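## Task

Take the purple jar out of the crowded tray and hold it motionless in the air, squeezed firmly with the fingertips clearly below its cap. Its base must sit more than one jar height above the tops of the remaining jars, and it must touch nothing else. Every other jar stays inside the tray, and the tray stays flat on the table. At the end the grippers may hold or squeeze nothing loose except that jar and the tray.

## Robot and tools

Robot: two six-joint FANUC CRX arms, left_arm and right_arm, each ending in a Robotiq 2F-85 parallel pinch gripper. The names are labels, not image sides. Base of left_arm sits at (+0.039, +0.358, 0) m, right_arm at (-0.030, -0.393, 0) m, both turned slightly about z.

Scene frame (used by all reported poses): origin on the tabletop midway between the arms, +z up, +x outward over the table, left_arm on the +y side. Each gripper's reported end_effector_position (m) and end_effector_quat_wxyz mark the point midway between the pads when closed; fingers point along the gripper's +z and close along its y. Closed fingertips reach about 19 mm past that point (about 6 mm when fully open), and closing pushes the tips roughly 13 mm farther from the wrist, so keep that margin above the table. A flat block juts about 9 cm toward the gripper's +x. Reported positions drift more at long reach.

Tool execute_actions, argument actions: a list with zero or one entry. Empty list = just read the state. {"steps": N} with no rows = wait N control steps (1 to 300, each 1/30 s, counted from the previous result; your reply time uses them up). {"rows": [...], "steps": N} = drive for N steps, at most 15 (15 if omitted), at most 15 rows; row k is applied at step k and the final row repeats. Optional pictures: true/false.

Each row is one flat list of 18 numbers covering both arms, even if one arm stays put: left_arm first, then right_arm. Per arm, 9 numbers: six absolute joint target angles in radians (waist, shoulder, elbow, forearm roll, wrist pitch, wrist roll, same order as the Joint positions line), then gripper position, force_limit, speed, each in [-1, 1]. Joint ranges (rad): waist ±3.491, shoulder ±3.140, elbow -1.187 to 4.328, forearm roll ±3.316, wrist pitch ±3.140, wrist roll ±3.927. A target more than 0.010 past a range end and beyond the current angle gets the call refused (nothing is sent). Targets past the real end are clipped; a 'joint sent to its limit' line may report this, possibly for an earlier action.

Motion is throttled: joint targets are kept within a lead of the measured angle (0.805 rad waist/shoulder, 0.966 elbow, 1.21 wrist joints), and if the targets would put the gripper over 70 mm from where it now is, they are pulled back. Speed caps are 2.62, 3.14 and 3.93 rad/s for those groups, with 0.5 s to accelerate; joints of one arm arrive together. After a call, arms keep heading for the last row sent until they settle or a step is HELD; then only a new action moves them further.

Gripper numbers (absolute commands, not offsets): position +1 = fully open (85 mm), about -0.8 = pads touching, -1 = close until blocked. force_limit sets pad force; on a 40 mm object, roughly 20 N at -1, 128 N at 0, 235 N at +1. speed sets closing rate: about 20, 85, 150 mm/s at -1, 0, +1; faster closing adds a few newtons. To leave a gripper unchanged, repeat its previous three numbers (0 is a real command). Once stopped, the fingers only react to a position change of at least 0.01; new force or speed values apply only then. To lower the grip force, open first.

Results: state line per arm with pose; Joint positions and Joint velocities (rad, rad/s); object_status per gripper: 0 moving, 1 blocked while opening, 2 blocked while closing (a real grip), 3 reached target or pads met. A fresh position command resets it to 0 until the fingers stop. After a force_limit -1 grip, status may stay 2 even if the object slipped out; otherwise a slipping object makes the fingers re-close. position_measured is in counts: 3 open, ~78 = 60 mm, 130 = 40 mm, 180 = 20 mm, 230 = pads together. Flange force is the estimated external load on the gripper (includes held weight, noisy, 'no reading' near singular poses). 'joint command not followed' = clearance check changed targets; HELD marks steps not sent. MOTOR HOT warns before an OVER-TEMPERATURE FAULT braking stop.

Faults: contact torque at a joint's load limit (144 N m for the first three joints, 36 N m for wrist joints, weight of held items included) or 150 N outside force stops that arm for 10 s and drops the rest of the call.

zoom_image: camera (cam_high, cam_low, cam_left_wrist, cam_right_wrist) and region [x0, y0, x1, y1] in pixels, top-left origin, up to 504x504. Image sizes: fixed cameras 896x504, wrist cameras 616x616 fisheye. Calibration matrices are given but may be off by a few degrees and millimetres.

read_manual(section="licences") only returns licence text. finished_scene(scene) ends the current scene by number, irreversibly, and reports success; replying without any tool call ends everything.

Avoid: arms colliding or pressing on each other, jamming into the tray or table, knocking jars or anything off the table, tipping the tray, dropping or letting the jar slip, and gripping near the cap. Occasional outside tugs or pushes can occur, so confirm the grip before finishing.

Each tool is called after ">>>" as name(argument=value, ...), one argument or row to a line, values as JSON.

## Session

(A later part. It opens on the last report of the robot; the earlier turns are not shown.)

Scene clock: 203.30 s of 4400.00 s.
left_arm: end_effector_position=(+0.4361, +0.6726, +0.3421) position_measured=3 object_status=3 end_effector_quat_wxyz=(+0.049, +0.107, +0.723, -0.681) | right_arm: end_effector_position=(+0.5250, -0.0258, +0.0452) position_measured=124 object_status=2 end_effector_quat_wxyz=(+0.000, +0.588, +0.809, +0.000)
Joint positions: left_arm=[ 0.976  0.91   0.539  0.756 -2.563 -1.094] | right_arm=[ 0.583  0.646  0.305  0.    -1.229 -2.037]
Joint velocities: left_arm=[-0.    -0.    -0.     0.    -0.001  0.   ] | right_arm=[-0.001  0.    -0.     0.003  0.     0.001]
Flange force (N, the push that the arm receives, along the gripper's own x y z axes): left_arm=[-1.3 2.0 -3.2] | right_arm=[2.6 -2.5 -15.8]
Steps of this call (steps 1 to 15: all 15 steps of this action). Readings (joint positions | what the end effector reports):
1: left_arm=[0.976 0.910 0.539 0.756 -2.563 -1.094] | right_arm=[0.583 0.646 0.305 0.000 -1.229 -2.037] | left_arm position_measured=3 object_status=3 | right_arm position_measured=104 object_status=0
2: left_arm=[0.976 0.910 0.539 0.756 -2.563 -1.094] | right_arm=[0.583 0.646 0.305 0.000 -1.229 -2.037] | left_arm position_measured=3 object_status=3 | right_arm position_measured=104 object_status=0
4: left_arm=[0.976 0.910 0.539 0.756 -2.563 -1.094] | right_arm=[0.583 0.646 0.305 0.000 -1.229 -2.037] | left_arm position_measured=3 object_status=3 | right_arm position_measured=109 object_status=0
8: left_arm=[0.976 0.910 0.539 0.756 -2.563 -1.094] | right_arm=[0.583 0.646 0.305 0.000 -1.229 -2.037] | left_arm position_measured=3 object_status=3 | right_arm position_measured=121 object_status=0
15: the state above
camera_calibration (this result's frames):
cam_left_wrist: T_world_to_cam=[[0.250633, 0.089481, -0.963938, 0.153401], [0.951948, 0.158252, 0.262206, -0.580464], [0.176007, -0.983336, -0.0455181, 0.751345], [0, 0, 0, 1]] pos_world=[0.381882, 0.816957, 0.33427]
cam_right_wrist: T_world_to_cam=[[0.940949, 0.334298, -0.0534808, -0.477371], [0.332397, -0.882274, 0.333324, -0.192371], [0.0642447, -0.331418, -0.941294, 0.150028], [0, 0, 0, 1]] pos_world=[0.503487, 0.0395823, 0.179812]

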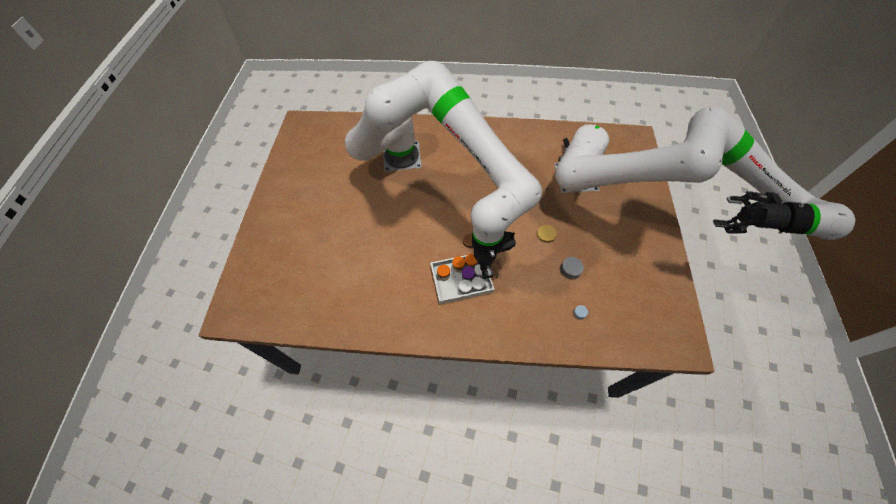

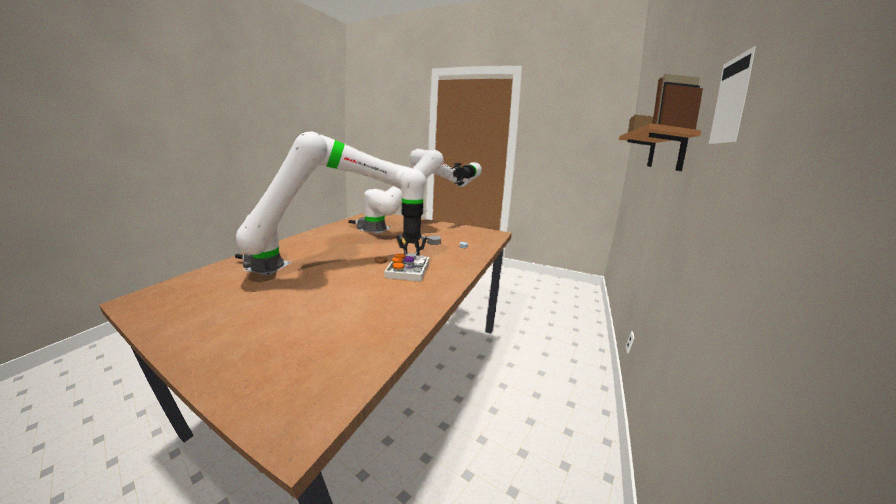

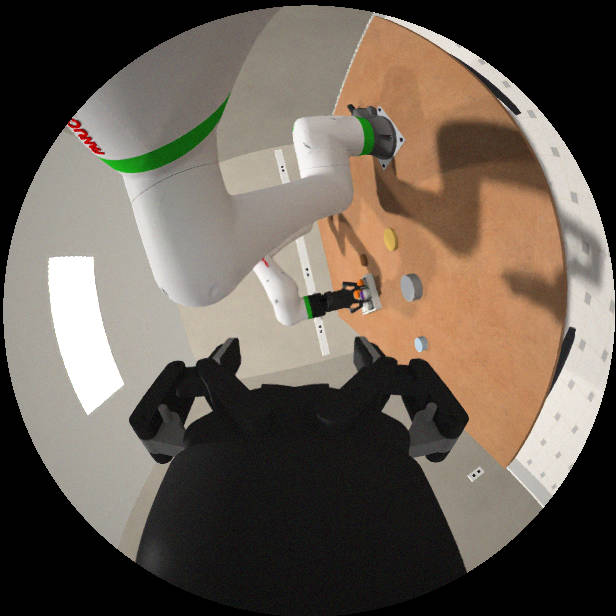

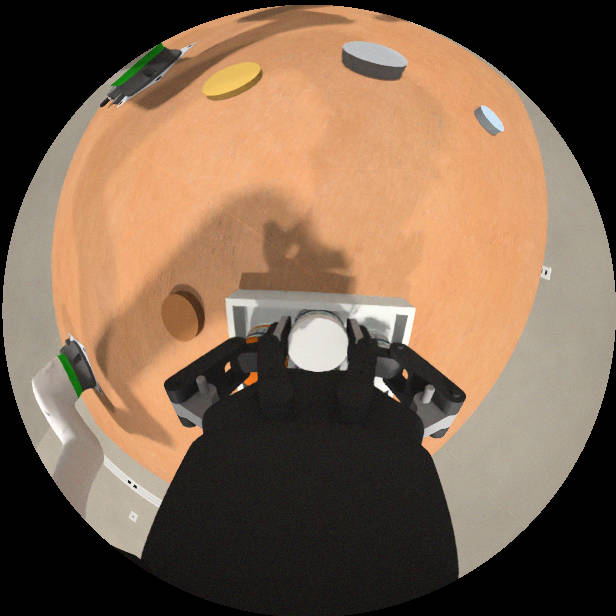

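>>> execute_actions(
  actions=[
    {"rows":[[0.976,0.91,0.539,0.756,-2.563,-1.094,1,0,0,0.5828,0.5975,0.3966,0,-1.3699,-2.0374,-1,-0.6,-0.7]],"steps":15},
  ],
  pictures=false,
)

>>> execute_actions(
  actions=[
    {"rows":[[0.976,0.91,0.539,0.756,-2.563,-1.094,1,0,0,0.3877,0.6403,0.4637,0,-1.3942,-1.8423,-1,-0.6,-0.7]],"steps":15},
  ],
  pictures=false,
)

>>> execute_actions(
  actions=[
    {"steps":15},
  ],
)

Scene clock: 215.03 s of 4400.00 s.
left_arm: end_effector_position=(+0.4361, +0.6726, +0.3421) position_measured=3 object_status=3 end_effector_quat_wxyz=(+0.049, +0.107, +0.723, -0.681) | right_arm: end_effector_position=(+0.5250, -0.0258, +0.1149) position_measured=124 object_status=2 end_effector_quat_wxyz=(-0.000, +0.588, +0.809, -0.000)
Joint positions: left_arm=[ 0.976  0.91   0.539  0.756 -2.563 -1.094] | right_arm=[ 0.583  0.598  0.397 -0.    -1.37  -2.037]
Joint velocities: left_arm=[-0.     0.001  0.    -0.001  0.     0.   ] | right_arm=[ 0.    -0.001  0.001  0.001 -0.001  0.   ]
Flange force (N, the push that the arm receives, along the gripper's own x y z axes): left_arm=[-1.0 2.2 -2.1] | right_arm=[3.1 8.9 -2.6]
Steps of this call (steps 1 to 15: the robot went on to your last target; steps 16 to 90: nothing new was sent; then 8.23 s passed at rest; steps 91 to 105: all 15 steps of this action). Readings (joint positions | what the end effector reports):
91: left_arm=[0.976 0.910 0.539 0.756 -2.563 -1.094] | right_arm=[0.583 0.646 0.305 -0.000 -1.230 -2.037] | left_arm position_measured=3 object_status=3 | right_arm position_measured=124 object_status=2
92: left_arm=[0.976 0.910 0.539 0.756 -2.563 -1.094] | right_arm=[0.583 0.644 0.308 -0.000 -1.236 -2.037] | left_arm position_measured=3 object_status=3 | right_arm position_measured=124 object_status=2
94: left_arm=[0.976 0.910 0.539 0.756 -2.563 -1.094] | right_arm=[0.583 0.631 0.333 -0.001 -1.273 -2.037] | left_arm position_measured=3 object_status=3 | right_arm position_measured=124 object_status=2
98: left_arm=[0.976 0.910 0.539 0.756 -2.563 -1.094] | right_arm=[0.583 0.600 0.392 0.000 -1.362 -2.037] | left_arm position_measured=3 object_status=3 | right_arm position_measured=124 object_status=2
105: the state above

Scene clock: 215.53 s of 4400.00 s.
left_arm: end_effector_position=(+0.4361, +0.6726, +0.3421) position_measured=3 object_status=3 end_effector_quat_wxyz=(+0.049, +0.107, +0.723, -0.681) | right_arm: end_effector_position=(+0.5989, -0.1307, +0.1151) position_measured=124 object_status=2 end_effector_quat_wxyz=(+0.000, +0.588, +0.809, -0.000)
Joint positions: left_arm=[ 0.976  0.91   0.539  0.756 -2.563 -1.094] | right_arm=[ 0.389  0.64   0.463  0.    -1.394 -1.843]
Joint velocities: left_arm=[-0.    -0.    -0.    -0.001 -0.    -0.001] | right_arm=[-0.005  0.003  0.005 -0.    -0.001  0.013]
Flange force (N, the push that the arm receives, along the gripper's own x y z axes): left_arm=[-0.5 1.9 -1.3] | right_arm=[-2.3 -0.8 -1.0]
Steps of this call (steps 1 to 15: all 15 steps of this action). Readings (joint positions | what the end effector reports):
1: left_arm=[0.976 0.910 0.539 0.756 -2.563 -1.094] | right_arm=[0.582 0.598 0.397 -0.000 -1.370 -2.037] | left_arm position_measured=3 object_status=3 | right_arm position_measured=124 object_status=2
2: left_arm=[0.976 0.910 0.539 0.756 -2.563 -1.094] | right_arm=[0.579 0.599 0.398 -0.000 -1.370 -2.033] | left_arm position_measured=3 object_status=3 | right_arm position_measured=124 object_status=2
4: left_arm=[0.976 0.910 0.539 0.756 -2.563 -1.094] | right_arm=[0.554 0.605 0.407 -0.000 -1.374 -2.008] | left_arm position_measured=3 object_status=3 | right_arm position_measured=124 object_status=2
8: left_arm=[0.976 0.910 0.539 0.756 -2.563 -1.094] | right_arm=[0.465 0.624 0.437 -0.000 -1.385 -1.920] | left_arm position_measured=3 object_status=3 | right_arm position_measured=124 object_status=2
15: the state above

Scene clock: 216.03 s of 4400.00 s.
left_arm: end_effector_position=(+0.4361, +0.6726, +0.3421) position_measured=3 object_status=3 end_effector_quat_wxyz=(+0.049, +0.107, +0.723, -0.681) | right_arm: end_effector_position=(+0.5991, -0.1312, +0.1151) position_measured=124 object_status=2 end_effector_quat_wxyz=(+0.000, +0.588, +0.809, -0.000)
Joint positions: left_arm=[ 0.976  0.91   0.539  0.756 -2.563 -1.094] | right_arm=[ 0.388  0.64   0.464  0.    -1.394 -1.842]
Joint velocities: left_arm=[-0.     0.001  0.001  0.001 -0.    -0.   ] | right_arm=[ 0.    -0.001 -0.     0.    -0.     0.001]
Flange force (N, the push that the arm receives, along the gripper's own x y z axes): left_arm=[-1.7 2.5 -2.9] | right_arm=[1.1 4.3 -1.1]
Steps of this call (steps 1 to 15: the robot went on to your last target). Readings (joint positions | what the end effector reports):
1: left_arm=[0.976 0.910 0.539 0.756 -2.563 -1.094] | right_arm=[0.388 0.640 0.464 0.000 -1.394 -1.843] | left_arm position_measured=3 object_status=3 | right_arm position_measured=124 object_status=2
2: left_arm=[0.976 0.910 0.539 0.756 -2.563 -1.094] | right_arm=[0.388 0.640 0.464 0.000 -1.394 -1.843] | left_arm position_measured=3 object_status=3 | right_arm position_measured=124 object_status=2
4: left_arm=[0.976 0.910 0.539 0.756 -2.563 -1.094] | right_arm=[0.388 0.640 0.464 0.000 -1.394 -1.842] | left_arm position_measured=3 object_status=3 | right_arm position_measured=124 object_status=2
8: left_arm=[0.976 0.910 0.539 0.756 -2.563 -1.094] | right_arm=[0.388 0.640 0.464 0.000 -1.394 -1.842] | left_arm position_measured=3 object_status=3 | right_arm position_measured=124 object_status=2
15: the state above
All arms were judged still, so your last target was given up. Only a new action makes them travel on or press farther. Fingers that are still opening or closing keep moving.
camera_calibration (this result's frames):
cam_left_wrist: T_world_to_cam=[[0.250634, 0.0894808, -0.963938, 0.153401], [0.951948, 0.158251, 0.262206, -0.580464], [0.176007, -0.983336, -0.0455179, 0.751345], [0, 0, 0, 1]] pos_world=[0.381882, 0.816957, 0.33427]
cam_right_wrist: T_world_to_cam=[[0.940945, 0.33429, -0.0535972, -0.508082], [0.332425, -0.882247, 0.333367, -0.333376], [0.0641553, -0.331498, -0.941272, 0.176107], [0, 0, 0, 1]] pos_world=[0.577602, -0.0658939, 0.249669]

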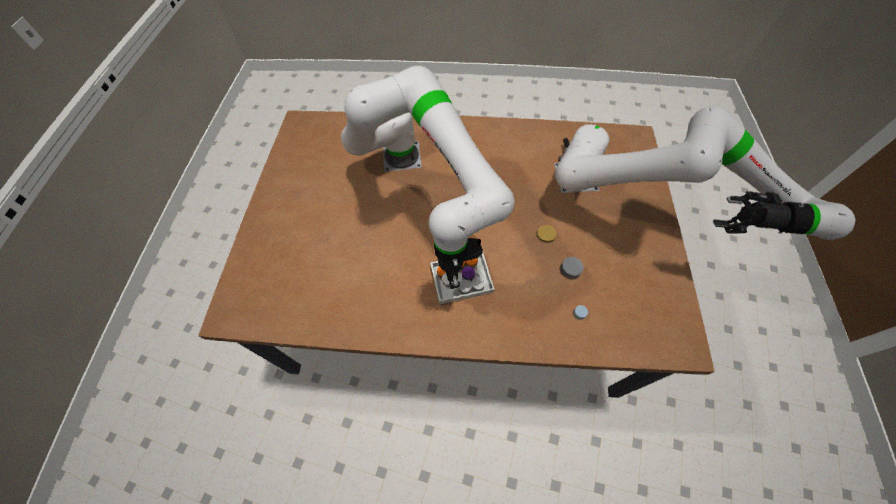

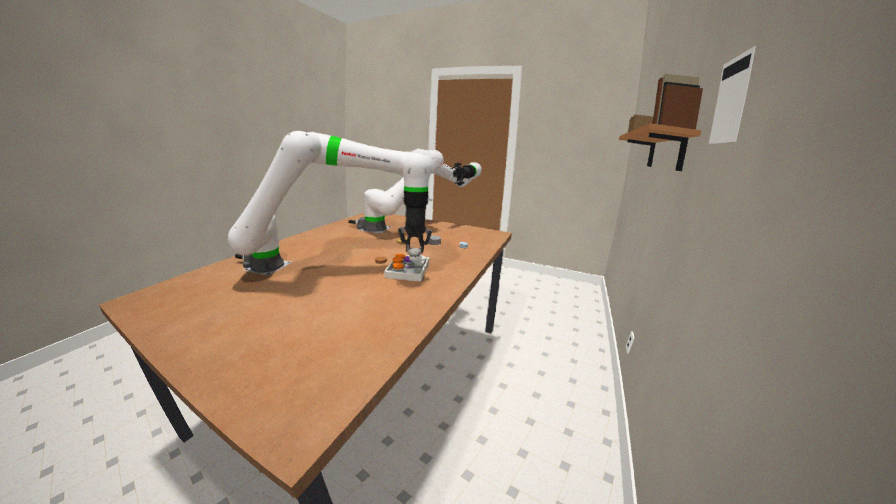

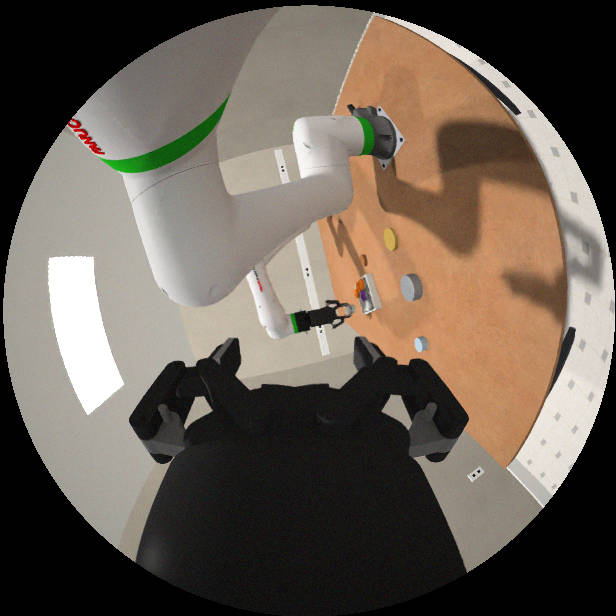

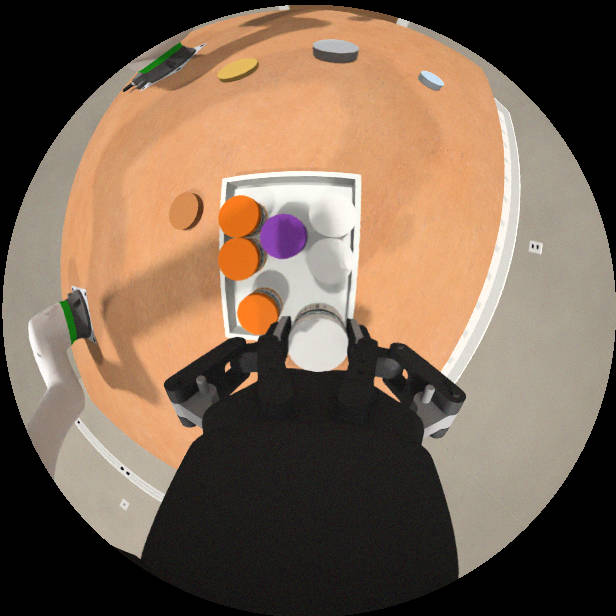

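>>> execute_actions(
  actions=[
    {"rows":[[0.976,0.91,0.539,0.756,-2.563,-1.094,1,0,0,0.3877,0.6819,0.3746,0,-1.2635,-1.8423,-1,-0.6,-0.7]],"steps":15},
  ],
)

>>> zoom_image(
  camera="cam_low",
  region=[360, 220, 460, 300],
)

Scene clock: 223.53 s of 4400.00 s.
left_arm: end_effector_position=(+0.4361, +0.6726, +0.3421) position_measured=3 object_status=3 end_effector_quat_wxyz=(+0.049, +0.107, +0.723, -0.681) | right_arm: end_effector_position=(+0.5992, -0.1312, +0.0501) position_measured=124 object_status=2 end_effector_quat_wxyz=(+0.000, +0.588, +0.809, +0.000)
Joint positions: left_arm=[ 0.976  0.91   0.539  0.756 -2.563 -1.094] | right_arm=[ 0.388  0.682  0.375  0.    -1.264 -1.842]
Joint velocities: left_arm=[-0.    -0.    -0.     0.001  0.001 -0.002] | right_arm=[ 0.002  0.001 -0.001  0.     0.001  0.   ]
Flange force (N, the push that the arm receives, along the gripper's own x y z axes): left_arm=[-0.7 2.5 -1.3] | right_arm=[1.0 1.5 -0.3]
Steps of this call (steps 1 to 90: nothing new was sent; then 4.00 s passed at rest; steps 91 to 105: all 15 steps of this action). Readings (joint positions | what the end effector reports):
91: left_arm=[0.976 0.910 0.539 0.756 -2.563 -1.094] | right_arm=[0.388 0.640 0.464 -0.000 -1.394 -1.842] | left_arm position_measured=3 object_status=3 | right_arm position_measured=124 object_status=2
92: left_arm=[0.976 0.910 0.539 0.756 -2.563 -1.094] | right_arm=[0.388 0.642 0.460 0.000 -1.388 -1.842] | left_arm position_measured=3 object_status=3 | right_arm position_measured=124 object_status=2
94: left_arm=[0.976 0.910 0.539 0.756 -2.563 -1.094] | right_arm=[0.388 0.654 0.434 -0.000 -1.350 -1.842] | left_arm position_measured=3 object_status=3 | right_arm position_measured=124 object_status=2
98: left_arm=[0.976 0.910 0.539 0.756 -2.563 -1.094] | right_arm=[0.388 0.680 0.378 -0.000 -1.269 -1.842] | left_arm position_measured=3 object_status=3 | right_arm position_measured=124 object_status=2
105: the state above
camera_calibration (this result's frames):
cam_left_wrist: T_world_to_cam=[[0.250634, 0.089481, -0.963938, 0.153401], [0.951948, 0.158251, 0.262206, -0.580464], [0.176007, -0.983336, -0.0455181, 0.751345], [0, 0, 0, 1]] pos_world=[0.381882, 0.816957, 0.33427]
cam_right_wrist: T_world_to_cam=[[0.940955, 0.334275, -0.0535193, -0.511598], [0.332388, -0.882273, 0.333337, -0.311712], [0.0642077, -0.331444, -0.941287, 0.114968], [0, 0, 0, 1]] pos_world=[0.577618, -0.0658945, 0.184743]

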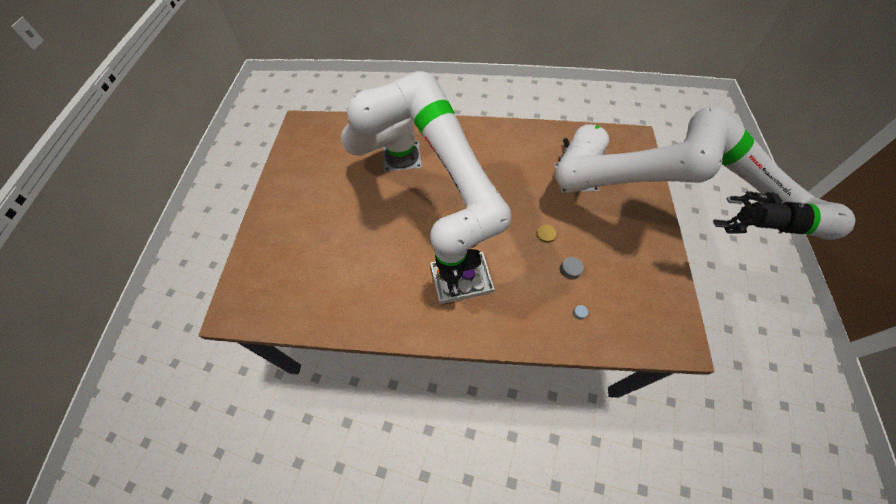

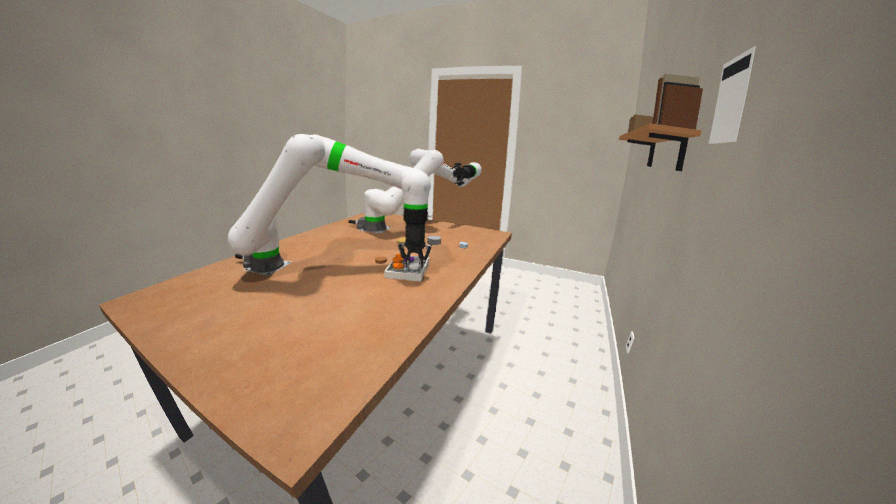

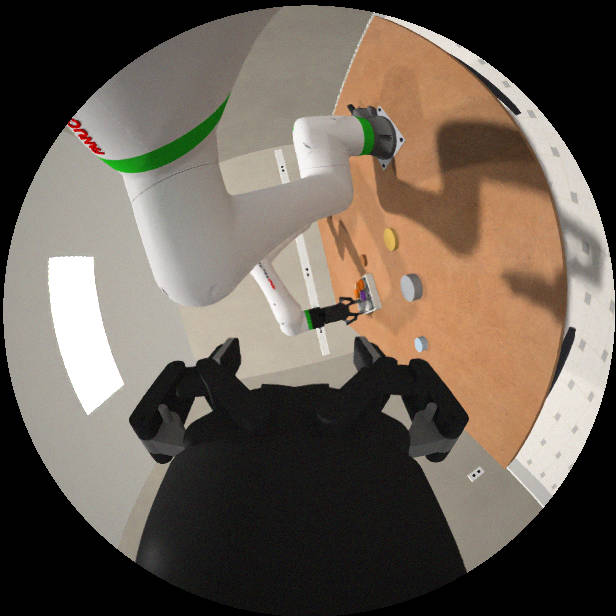

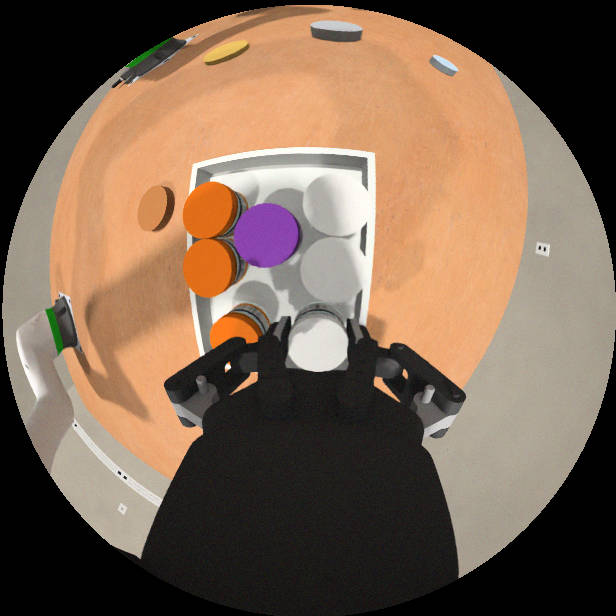

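Region (360, 220, 460, 300) of cam_low's 896x504 image, scaled by 5.040, with more detail than that image has; it fills the top 403 rows of this view, and the rest is white.

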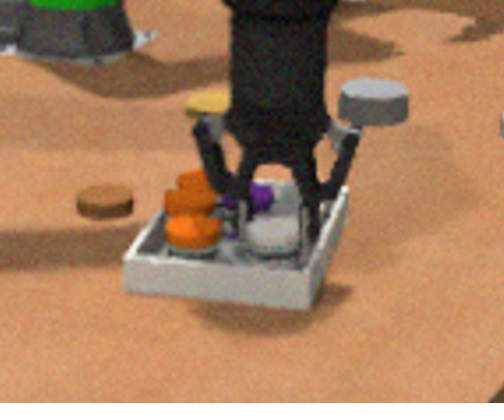

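>>> execute_actions(
  actions=[
    {"rows":[[0.976,0.91,0.539,0.756,-2.563,-1.094,1,0,0,0.3877,0.6847,0.3706,0,-1.2567,-1.8423,-1,-0.6,-0.7],[0.976,0.91,0.539,0.756,-2.563,-1.094,1,0,0,0.3877,0.6847,0.3706,0,-1.2567,-1.8423,-1,-0.6,-0.7],[0.976,0.91,0.539,0.756,-2.563,-1.094,1,0,0,0.3877,0.6847,0.3706,0,-1.2567,-1.8423,-1,-0.6,-0.7],[0.976,0.91,0.539,0.756,-2.563,-1.094,1,0,0,0.3877,0.6847,0.3706,0,-1.2567,-1.8423,-1,-0.6,-0.7],[0.976,0.91,0.539,0.756,-2.563,-1.094,1,0,0,0.3877,0.6847,0.3706,0,-1.2567,-1.8423,-1,-0.6,-0.7],[0.976,0.91,0.539,0.756,-2.563,-1.094,1,0,0,0.3877,0.6847,0.3706,0,-1.2567,-1.8423,0.15,-0.6,-0.5]],"steps":15},
  ],
  pictures=false,
)

>>> execute_actions(
  actions=[
    {"rows":[[0.976,0.91,0.539,0.756,-2.563,-1.094,1,0,0,0.3877,0.6539,0.426,0,-1.3429,-1.8423,0.15,-0.6,-0.5]],"steps":10},
  ],
  pictures=false,
)

>>> execute_actions(
  actions=[
    {"rows":[[0.976,0.91,0.539,0.756,-2.563,-1.094,1,0,0,0.5092,0.5793,0.3089,0,-1.3004,-0.393,0.4,-0.6,-0.5]],"steps":15},
  ],
  pictures=false,
)

>>> execute_actions(
  actions=[
    {"steps":30},
  ],
)

Scene clock: 250.67 s of 4400.00 s.
left_arm: end_effector_position=(+0.4361, +0.6726, +0.3421) position_measured=3 object_status=3 end_effector_quat_wxyz=(+0.049, +0.107, +0.723, -0.681) | right_arm: end_effector_position=(+0.5991, -0.1313, +0.0466) position_measured=110 object_status=0 end_effector_quat_wxyz=(+0.000, +0.588, +0.809, -0.000)
Joint positions: left_arm=[ 0.976  0.91   0.539  0.756 -2.563 -1.094] | right_arm=[ 0.388  0.685  0.371  0.    -1.257 -1.842]
Joint velocities: left_arm=[ 0.     0.002 -0.    -0.     0.    -0.001] | right_arm=[ 0.     0.    -0.     0.001  0.     0.   ]
Flange force (N, the push that the arm receives, along the gripper's own x y z axes): left_arm=[-0.7 2.2 -1.5] | right_arm=[1.6 4.1 -1.4]
Steps of this call (steps 1 to 15: the robot went on to your last target; steps 16 to 90: nothing new was sent; then 23.63 s passed at rest; steps 91 to 105: all 15 steps of this action). Readings (joint positions | what the end effector reports):
91: left_arm=[0.976 0.910 0.539 0.756 -2.563 -1.094] | right_arm=[0.388 0.682 0.374 0.000 -1.263 -1.842] | left_arm position_measured=3 object_status=3 | right_arm position_measured=124 object_status=2
92: left_arm=[0.976 0.910 0.539 0.756 -2.563 -1.094] | right_arm=[0.388 0.683 0.373 0.000 -1.261 -1.842] | left_arm position_measured=3 object_status=3 | right_arm position_measured=124 object_status=2
94: left_arm=[0.976 0.910 0.539 0.756 -2.563 -1.094] | right_arm=[0.388 0.684 0.371 0.000 -1.258 -1.842] | left_arm position_measured=3 object_status=3 | right_arm position_measured=124 object_status=2
98: left_arm=[0.976 0.910 0.539 0.756 -2.563 -1.094] | right_arm=[0.388 0.685 0.371 0.000 -1.257 -1.842] | left_arm position_measured=3 object_status=3 | right_arm position_measured=121 object_status=0
105: the state above

Scene clock: 251.00 s of 4400.00 s.
left_arm: end_effector_position=(+0.4361, +0.6726, +0.3421) position_measured=3 object_status=3 end_effector_quat_wxyz=(+0.049, +0.107, +0.723, -0.681) | right_arm: end_effector_position=(+0.5991, -0.1313, +0.0897) position_measured=110 object_status=3 end_effector_quat_wxyz=(-0.000, +0.588, +0.809, -0.000)
Joint positions: left_arm=[ 0.976  0.91   0.539  0.756 -2.563 -1.094] | right_arm=[ 0.388  0.654  0.426  0.    -1.342 -1.842]
Joint velocities: left_arm=[-0.     0.001 -0.    -0.     0.    -0.   ] | right_arm=[ 0.002 -0.005  0.009  0.    -0.007 -0.   ]
Flange force (N, the push that the arm receives, along the gripper's own x y z axes): left_arm=[-0.8 1.9 -1.8] | right_arm=[0.7 1.4 -1.6]
Steps of this call (steps 1 to 10: all 10 steps of this action). Readings (joint positions | what the end effector reports):
1: left_arm=[0.976 0.910 0.539 0.756 -2.563 -1.094] | right_arm=[0.388 0.685 0.371 0.000 -1.257 -1.842] | left_arm position_measured=3 object_status=3 | right_arm position_measured=110 object_status=0
2: left_arm=[0.976 0.910 0.539 0.756 -2.563 -1.094] | right_arm=[0.388 0.683 0.373 -0.000 -1.262 -1.842] | left_arm position_measured=3 object_status=3 | right_arm position_measured=110 object_status=0
4: left_arm=[0.976 0.910 0.539 0.756 -2.563 -1.094] | right_arm=[0.388 0.671 0.396 -0.000 -1.296 -1.842] | left_arm position_measured=3 object_status=3 | right_arm position_measured=110 object_status=0
8: left_arm=[0.976 0.910 0.539 0.756 -2.563 -1.094] | right_arm=[0.388 0.654 0.425 0.000 -1.341 -1.842] | left_arm position_measured=3 object_status=3 | right_arm position_measured=110 object_status=3
10: the state above

Scene clock: 251.50 s of 4400.00 s.
left_arm: end_effector_position=(+0.4361, +0.6726, +0.3421) position_measured=3 object_status=3 end_effector_quat_wxyz=(+0.049, +0.107, +0.723, -0.681) | right_arm: end_effector_position=(+0.5617, -0.0945, +0.0889) position_measured=78 object_status=0 end_effector_quat_wxyz=(+0.000, +0.159, +0.987, +0.000)
Joint positions: left_arm=[ 0.976  0.91   0.539  0.756 -2.563 -1.094] | right_arm=[ 0.466  0.605  0.346 -0.    -1.311 -0.984]
Joint velocities: left_arm=[-0.001  0.001 -0.     0.    -0.002 -0.001] | right_arm=[ 0.224 -0.135 -0.197 -0.001  0.057  2.957]
Flange force (N, the push that the arm receives, along the gripper's own x y z axes): left_arm=[-0.2 1.6 -0.5] | right_arm=[5.0 2.8 0.0]
Steps of this call (steps 1 to 15: all 15 steps of this action). Readings (joint positions | what the end effector reports):
1: left_arm=[0.976 0.910 0.539 0.756 -2.563 -1.094] | right_arm=[0.388 0.654 0.426 0.000 -1.343 -1.842] | left_arm position_measured=3 object_status=3 | right_arm position_measured=110 object_status=0
2: left_arm=[0.976 0.910 0.539 0.756 -2.563 -1.094] | right_arm=[0.388 0.654 0.425 0.000 -1.342 -1.835] | left_arm position_measured=3 object_status=3 | right_arm position_measured=109 object_status=0
4: left_arm=[0.976 0.910 0.539 0.756 -2.563 -1.094] | right_arm=[0.392 0.651 0.420 0.000 -1.339 -1.798] | left_arm position_measured=3 object_status=3 | right_arm position_measured=103 object_status=0
8: left_arm=[0.976 0.910 0.539 0.756 -2.563 -1.094] | right_arm=[0.410 0.640 0.400 0.000 -1.329 -1.618] | left_arm position_measured=3 object_status=3 | right_arm position_measured=86 object_status=0
15: the state above

Scene clock: 252.50 s of 4400.00 s.
left_arm: end_effector_position=(+0.4361, +0.6726, +0.3421) position_measured=3 object_status=3 end_effector_quat_wxyz=(+0.049, +0.107, +0.723, -0.681) | right_arm: end_effector_position=(+0.5405, -0.0761, +0.0901) position_measured=78 object_status=3 end_effector_quat_wxyz=(-0.000, -0.157, +0.988, +0.000)
Joint positions: left_arm=[ 0.976  0.91   0.539  0.756 -2.563 -1.094] | right_arm=[ 0.509  0.579  0.309 -0.    -1.3   -0.393]
Joint velocities: left_arm=[ 0.001 -0.003 -0.     0.     0.001 -0.001] | right_arm=[ 0.001 -0.     0.    -0.    -0.001  0.   ]
Flange force (N, the push that the arm receives, along the gripper's own x y z axes): left_arm=[-1.0 2.3 -1.9] | right_arm=[-3.2 1.8 -2.3]
Steps of this call (steps 1 to 30: the robot went on to your last target). Readings (joint positions | what the end effector reports):
1: left_arm=[0.976 0.910 0.539 0.756 -2.563 -1.094] | right_arm=[0.473 0.601 0.340 -0.000 -1.309 -0.887] | left_arm position_measured=3 object_status=3 | right_arm position_measured=78 object_status=0
2: left_arm=[0.976 0.910 0.539 0.756 -2.563 -1.094] | right_arm=[0.480 0.597 0.334 -0.000 -1.307 -0.799] | left_arm position_measured=3 object_status=3 | right_arm position_measured=78 object_status=0
4: left_arm=[0.976 0.910 0.539 0.756 -2.563 -1.094] | right_arm=[0.491 0.590 0.325 -0.000 -1.305 -0.649] | left_arm position_measured=3 object_status=3 | right_arm position_measured=78 object_status=3
8: left_arm=[0.976 0.910 0.539 0.756 -2.563 -1.094] | right_arm=[0.505 0.582 0.312 -0.000 -1.301 -0.452] | left_arm position_measured=3 object_status=3 | right_arm position_measured=78 object_status=3
30: the state above
All arms were judged still, so your last target was given up. Only a new action makes them travel on or press farther. Fingers that are still opening or closing keep moving.
camera_calibration (this result's frames):
cam_left_wrist: T_world_to_cam=[[0.250634, 0.0894812, -0.963938, 0.153401], [0.951948, 0.158252, 0.262206, -0.580464], [0.176007, -0.983336, -0.0455182, 0.751345], [0, 0, 0, 1]] pos_world=[0.381882, 0.816957, 0.33427]
cam_right_wrist: T_world_to_cam=[[-0.334281, 0.94095, -0.0535612, 0.262733], [0.882266, 0.332407, 0.333336, -0.461609], [0.331457, 0.0641726, -0.941285, 0.0602639], [0, 0, 0, 1]] pos_world=[0.475113, -0.0976442, 0.224669]

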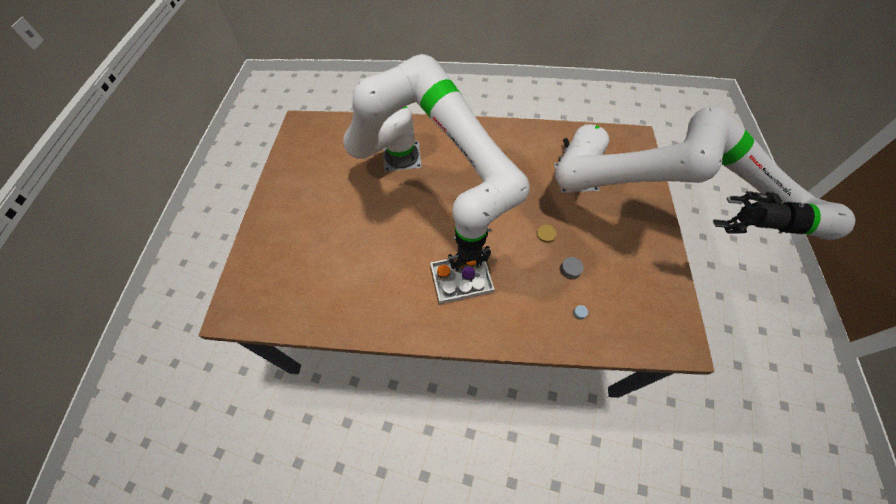

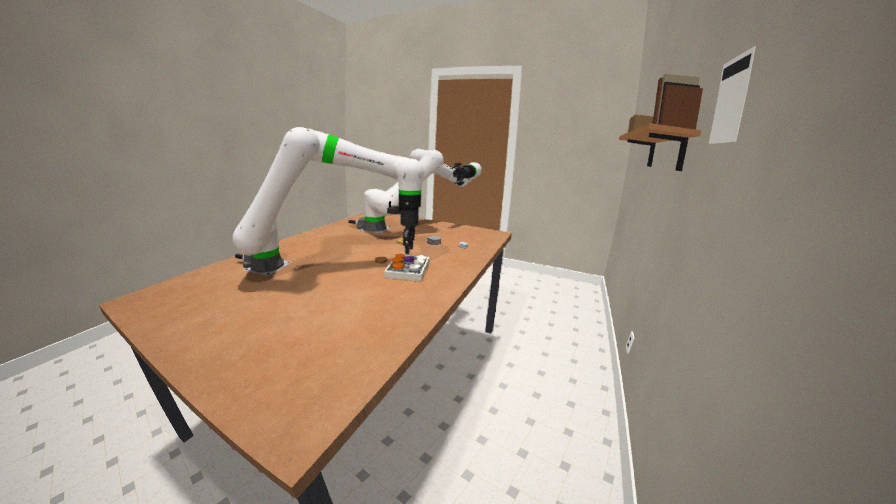

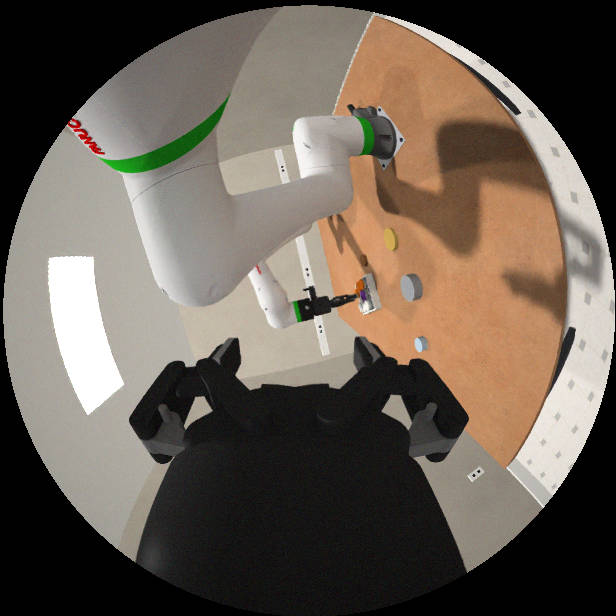

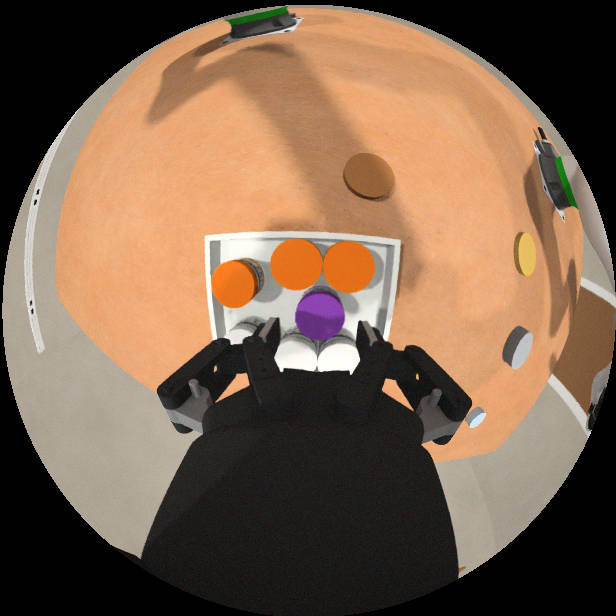

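>>> execute_actions(
  actions=[
    {"rows":[[0.976,0.91,0.539,0.756,-2.563,-1.094,1,0,0,0.5092,0.6304,0.2367,0,-1.1771,-0.393,0.4,-0.6,-0.5]],"steps":15},
  ],
  pictures=false,
)

>>> execute_actions(
  actions=[
    {"rows":[[0.976,0.91,0.539,0.756,-2.563,-1.094,1,0,0,0.5092,0.6304,0.2367,0,-1.1771,-0.393,-1,1,-0.3]],"steps":15},
  ],
)

Scene clock: 260.70 s of 4400.00 s.
left_arm: end_effector_position=(+0.4361, +0.6726, +0.3421) position_measured=3 object_status=3 end_effector_quat_wxyz=(+0.049, +0.107, +0.723, -0.681) | right_arm: end_effector_position=(+0.5404, -0.0761, +0.0281) position_measured=78 object_status=3 end_effector_quat_wxyz=(+0.000, -0.157, +0.988, +0.000)
Joint positions: left_arm=[ 0.976  0.91   0.539  0.756 -2.563 -1.094] | right_arm=[ 0.509  0.63   0.237 -0.    -1.177 -0.393]
Joint velocities: left_arm=[ 0.     0.001  0.    -0.001  0.001  0.002] | right_arm=[ 0.001  0.001 -0.001 -0.    -0.    -0.   ]
Flange force (N, the push that the arm receives, along the gripper's own x y z axes): left_arm=[-0.2 1.9 -0.2] | right_arm=[-5.3 1.8 -1.2]
Steps of this call (steps 1 to 90: nothing new was sent; then 4.70 s passed at rest; steps 91 to 105: all 15 steps of this action). Readings (joint positions | what the end effector reports):
91: left_arm=[0.976 0.910 0.539 0.756 -2.563 -1.094] | right_arm=[0.509 0.579 0.309 0.000 -1.300 -0.393] | left_arm position_measured=3 object_status=3 | right_arm position_measured=78 object_status=3
92: left_arm=[0.976 0.910 0.539 0.756 -2.563 -1.094] | right_arm=[0.509 0.582 0.305 0.000 -1.294 -0.393] | left_arm position_measured=3 object_status=3 | right_arm position_measured=78 object_status=3
94: left_arm=[0.976 0.910 0.539 0.756 -2.563 -1.094] | right_arm=[0.509 0.597 0.283 0.000 -1.256 -0.393] | left_arm position_measured=3 object_status=3 | right_arm position_measured=78 object_status=3
98: left_arm=[0.976 0.910 0.539 0.756 -2.563 -1.094] | right_arm=[0.509 0.629 0.239 -0.000 -1.181 -0.393] | left_arm position_measured=3 object_status=3 | right_arm position_measured=78 object_status=3
105: the state above

Scene clock: 261.20 s of 4400.00 s.
left_arm: end_effector_position=(+0.4361, +0.6726, +0.3421) position_measured=3 object_status=3 end_effector_quat_wxyz=(+0.049, +0.107, +0.723, -0.681) | right_arm: end_effector_position=(+0.5405, -0.0761, +0.0282) position_measured=129 object_status=0 end_effector_quat_wxyz=(+0.000, -0.157, +0.988, -0.000)
Joint positions: left_arm=[ 0.976  0.91   0.539  0.756 -2.563 -1.094] | right_arm=[ 0.509  0.63   0.237  0.    -1.177 -0.393]
Joint velocities: left_arm=[ 0.     0.     0.    -0.     0.001 -0.002] | right_arm=[-0.     0.    -0.     0.001 -0.001 -0.001]
Flange force (N, the push that the arm receives, along the gripper's own x y z axes): left_arm=[-0.3 2.7 -3.3] | right_arm=[8.8 4.9 -36.0]
Steps of this call (steps 1 to 15: all 15 steps of this action). Readings (joint positions | what the end effector reports):
1: left_arm=[0.976 0.910 0.539 0.756 -2.563 -1.094] | right_arm=[0.509 0.630 0.237 -0.000 -1.177 -0.393] | left_arm position_measured=3 object_status=3 | right_arm position_measured=78 object_status=0
2: left_arm=[0.976 0.910 0.539 0.756 -2.563 -1.094] | right_arm=[0.509 0.630 0.237 -0.000 -1.177 -0.393] | left_arm position_measured=3 object_status=3 | right_arm position_measured=79 object_status=0
4: left_arm=[0.976 0.910 0.539 0.756 -2.563 -1.094] | right_arm=[0.509 0.630 0.237 -0.000 -1.177 -0.393] | left_arm position_measured=3 object_status=3 | right_arm position_measured=87 object_status=0
8: left_arm=[0.976 0.910 0.539 0.756 -2.563 -1.094] | right_arm=[0.509 0.630 0.237 -0.000 -1.177 -0.393] | left_arm position_measured=3 object_status=3 | right_arm position_measured=108 object_status=0
15: the state above
camera_calibration (this result's frames):
cam_left_wrist: T_world_to_cam=[[0.250634, 0.0894808, -0.963938, 0.153401], [0.951948, 0.158252, 0.262206, -0.580464], [0.176007, -0.983336, -0.0455178, 0.751345], [0, 0, 0, 1]] pos_world=[0.381882, 0.816957, 0.33427]
cam_right_wrist: T_world_to_cam=[[-0.334342, 0.940924, -0.0536443, 0.25949], [0.88216, 0.332477, 0.333546, -0.44094], [0.331677, 0.0641956, -0.941206, 0.00189923], [0, 0, 0, 1]] pos_world=[0.475108, -0.0976794, 0.162782]

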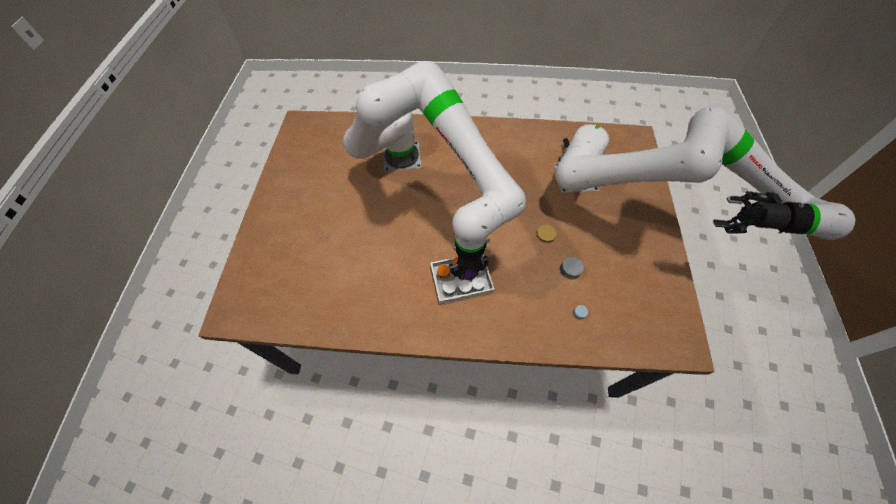

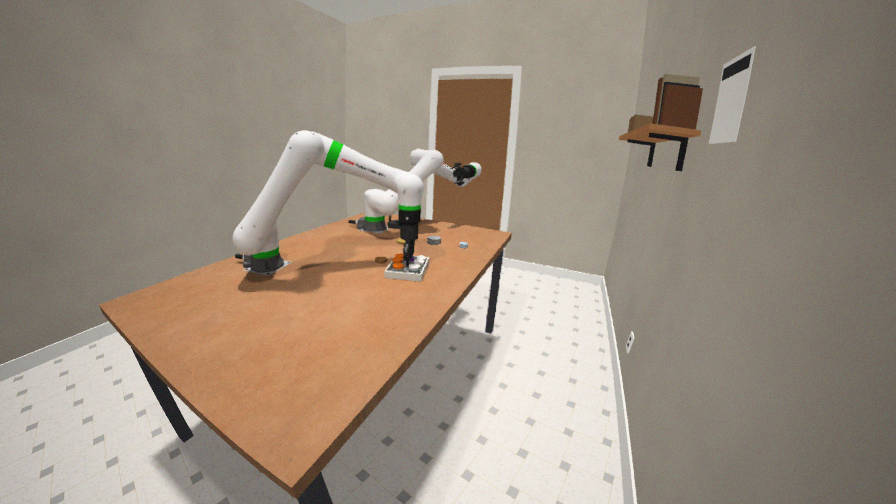

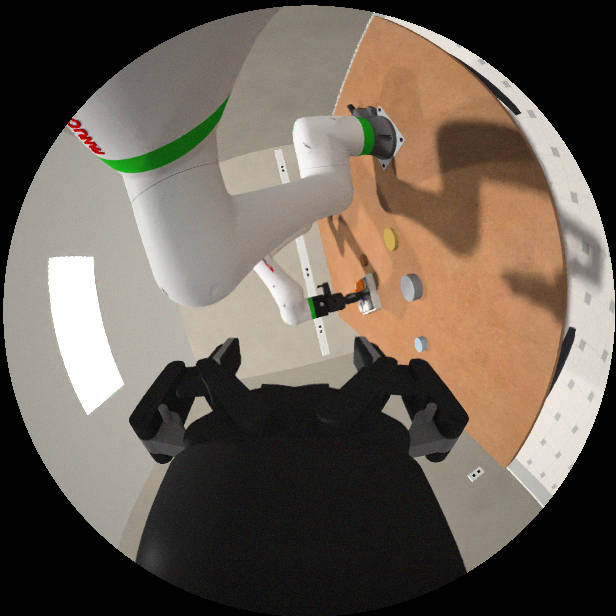

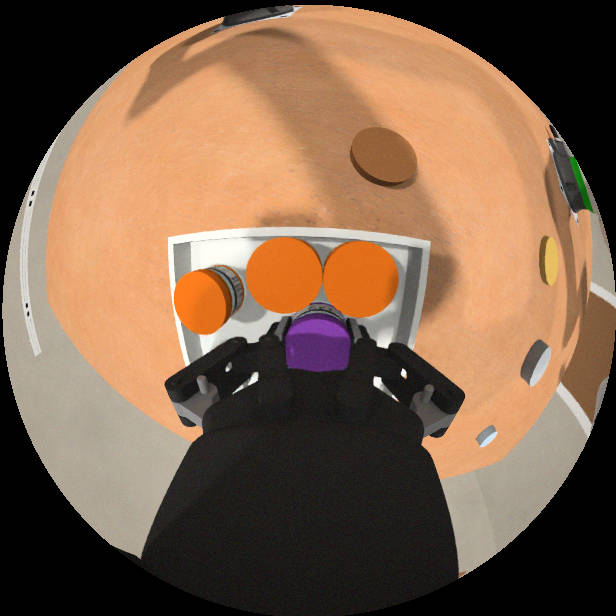

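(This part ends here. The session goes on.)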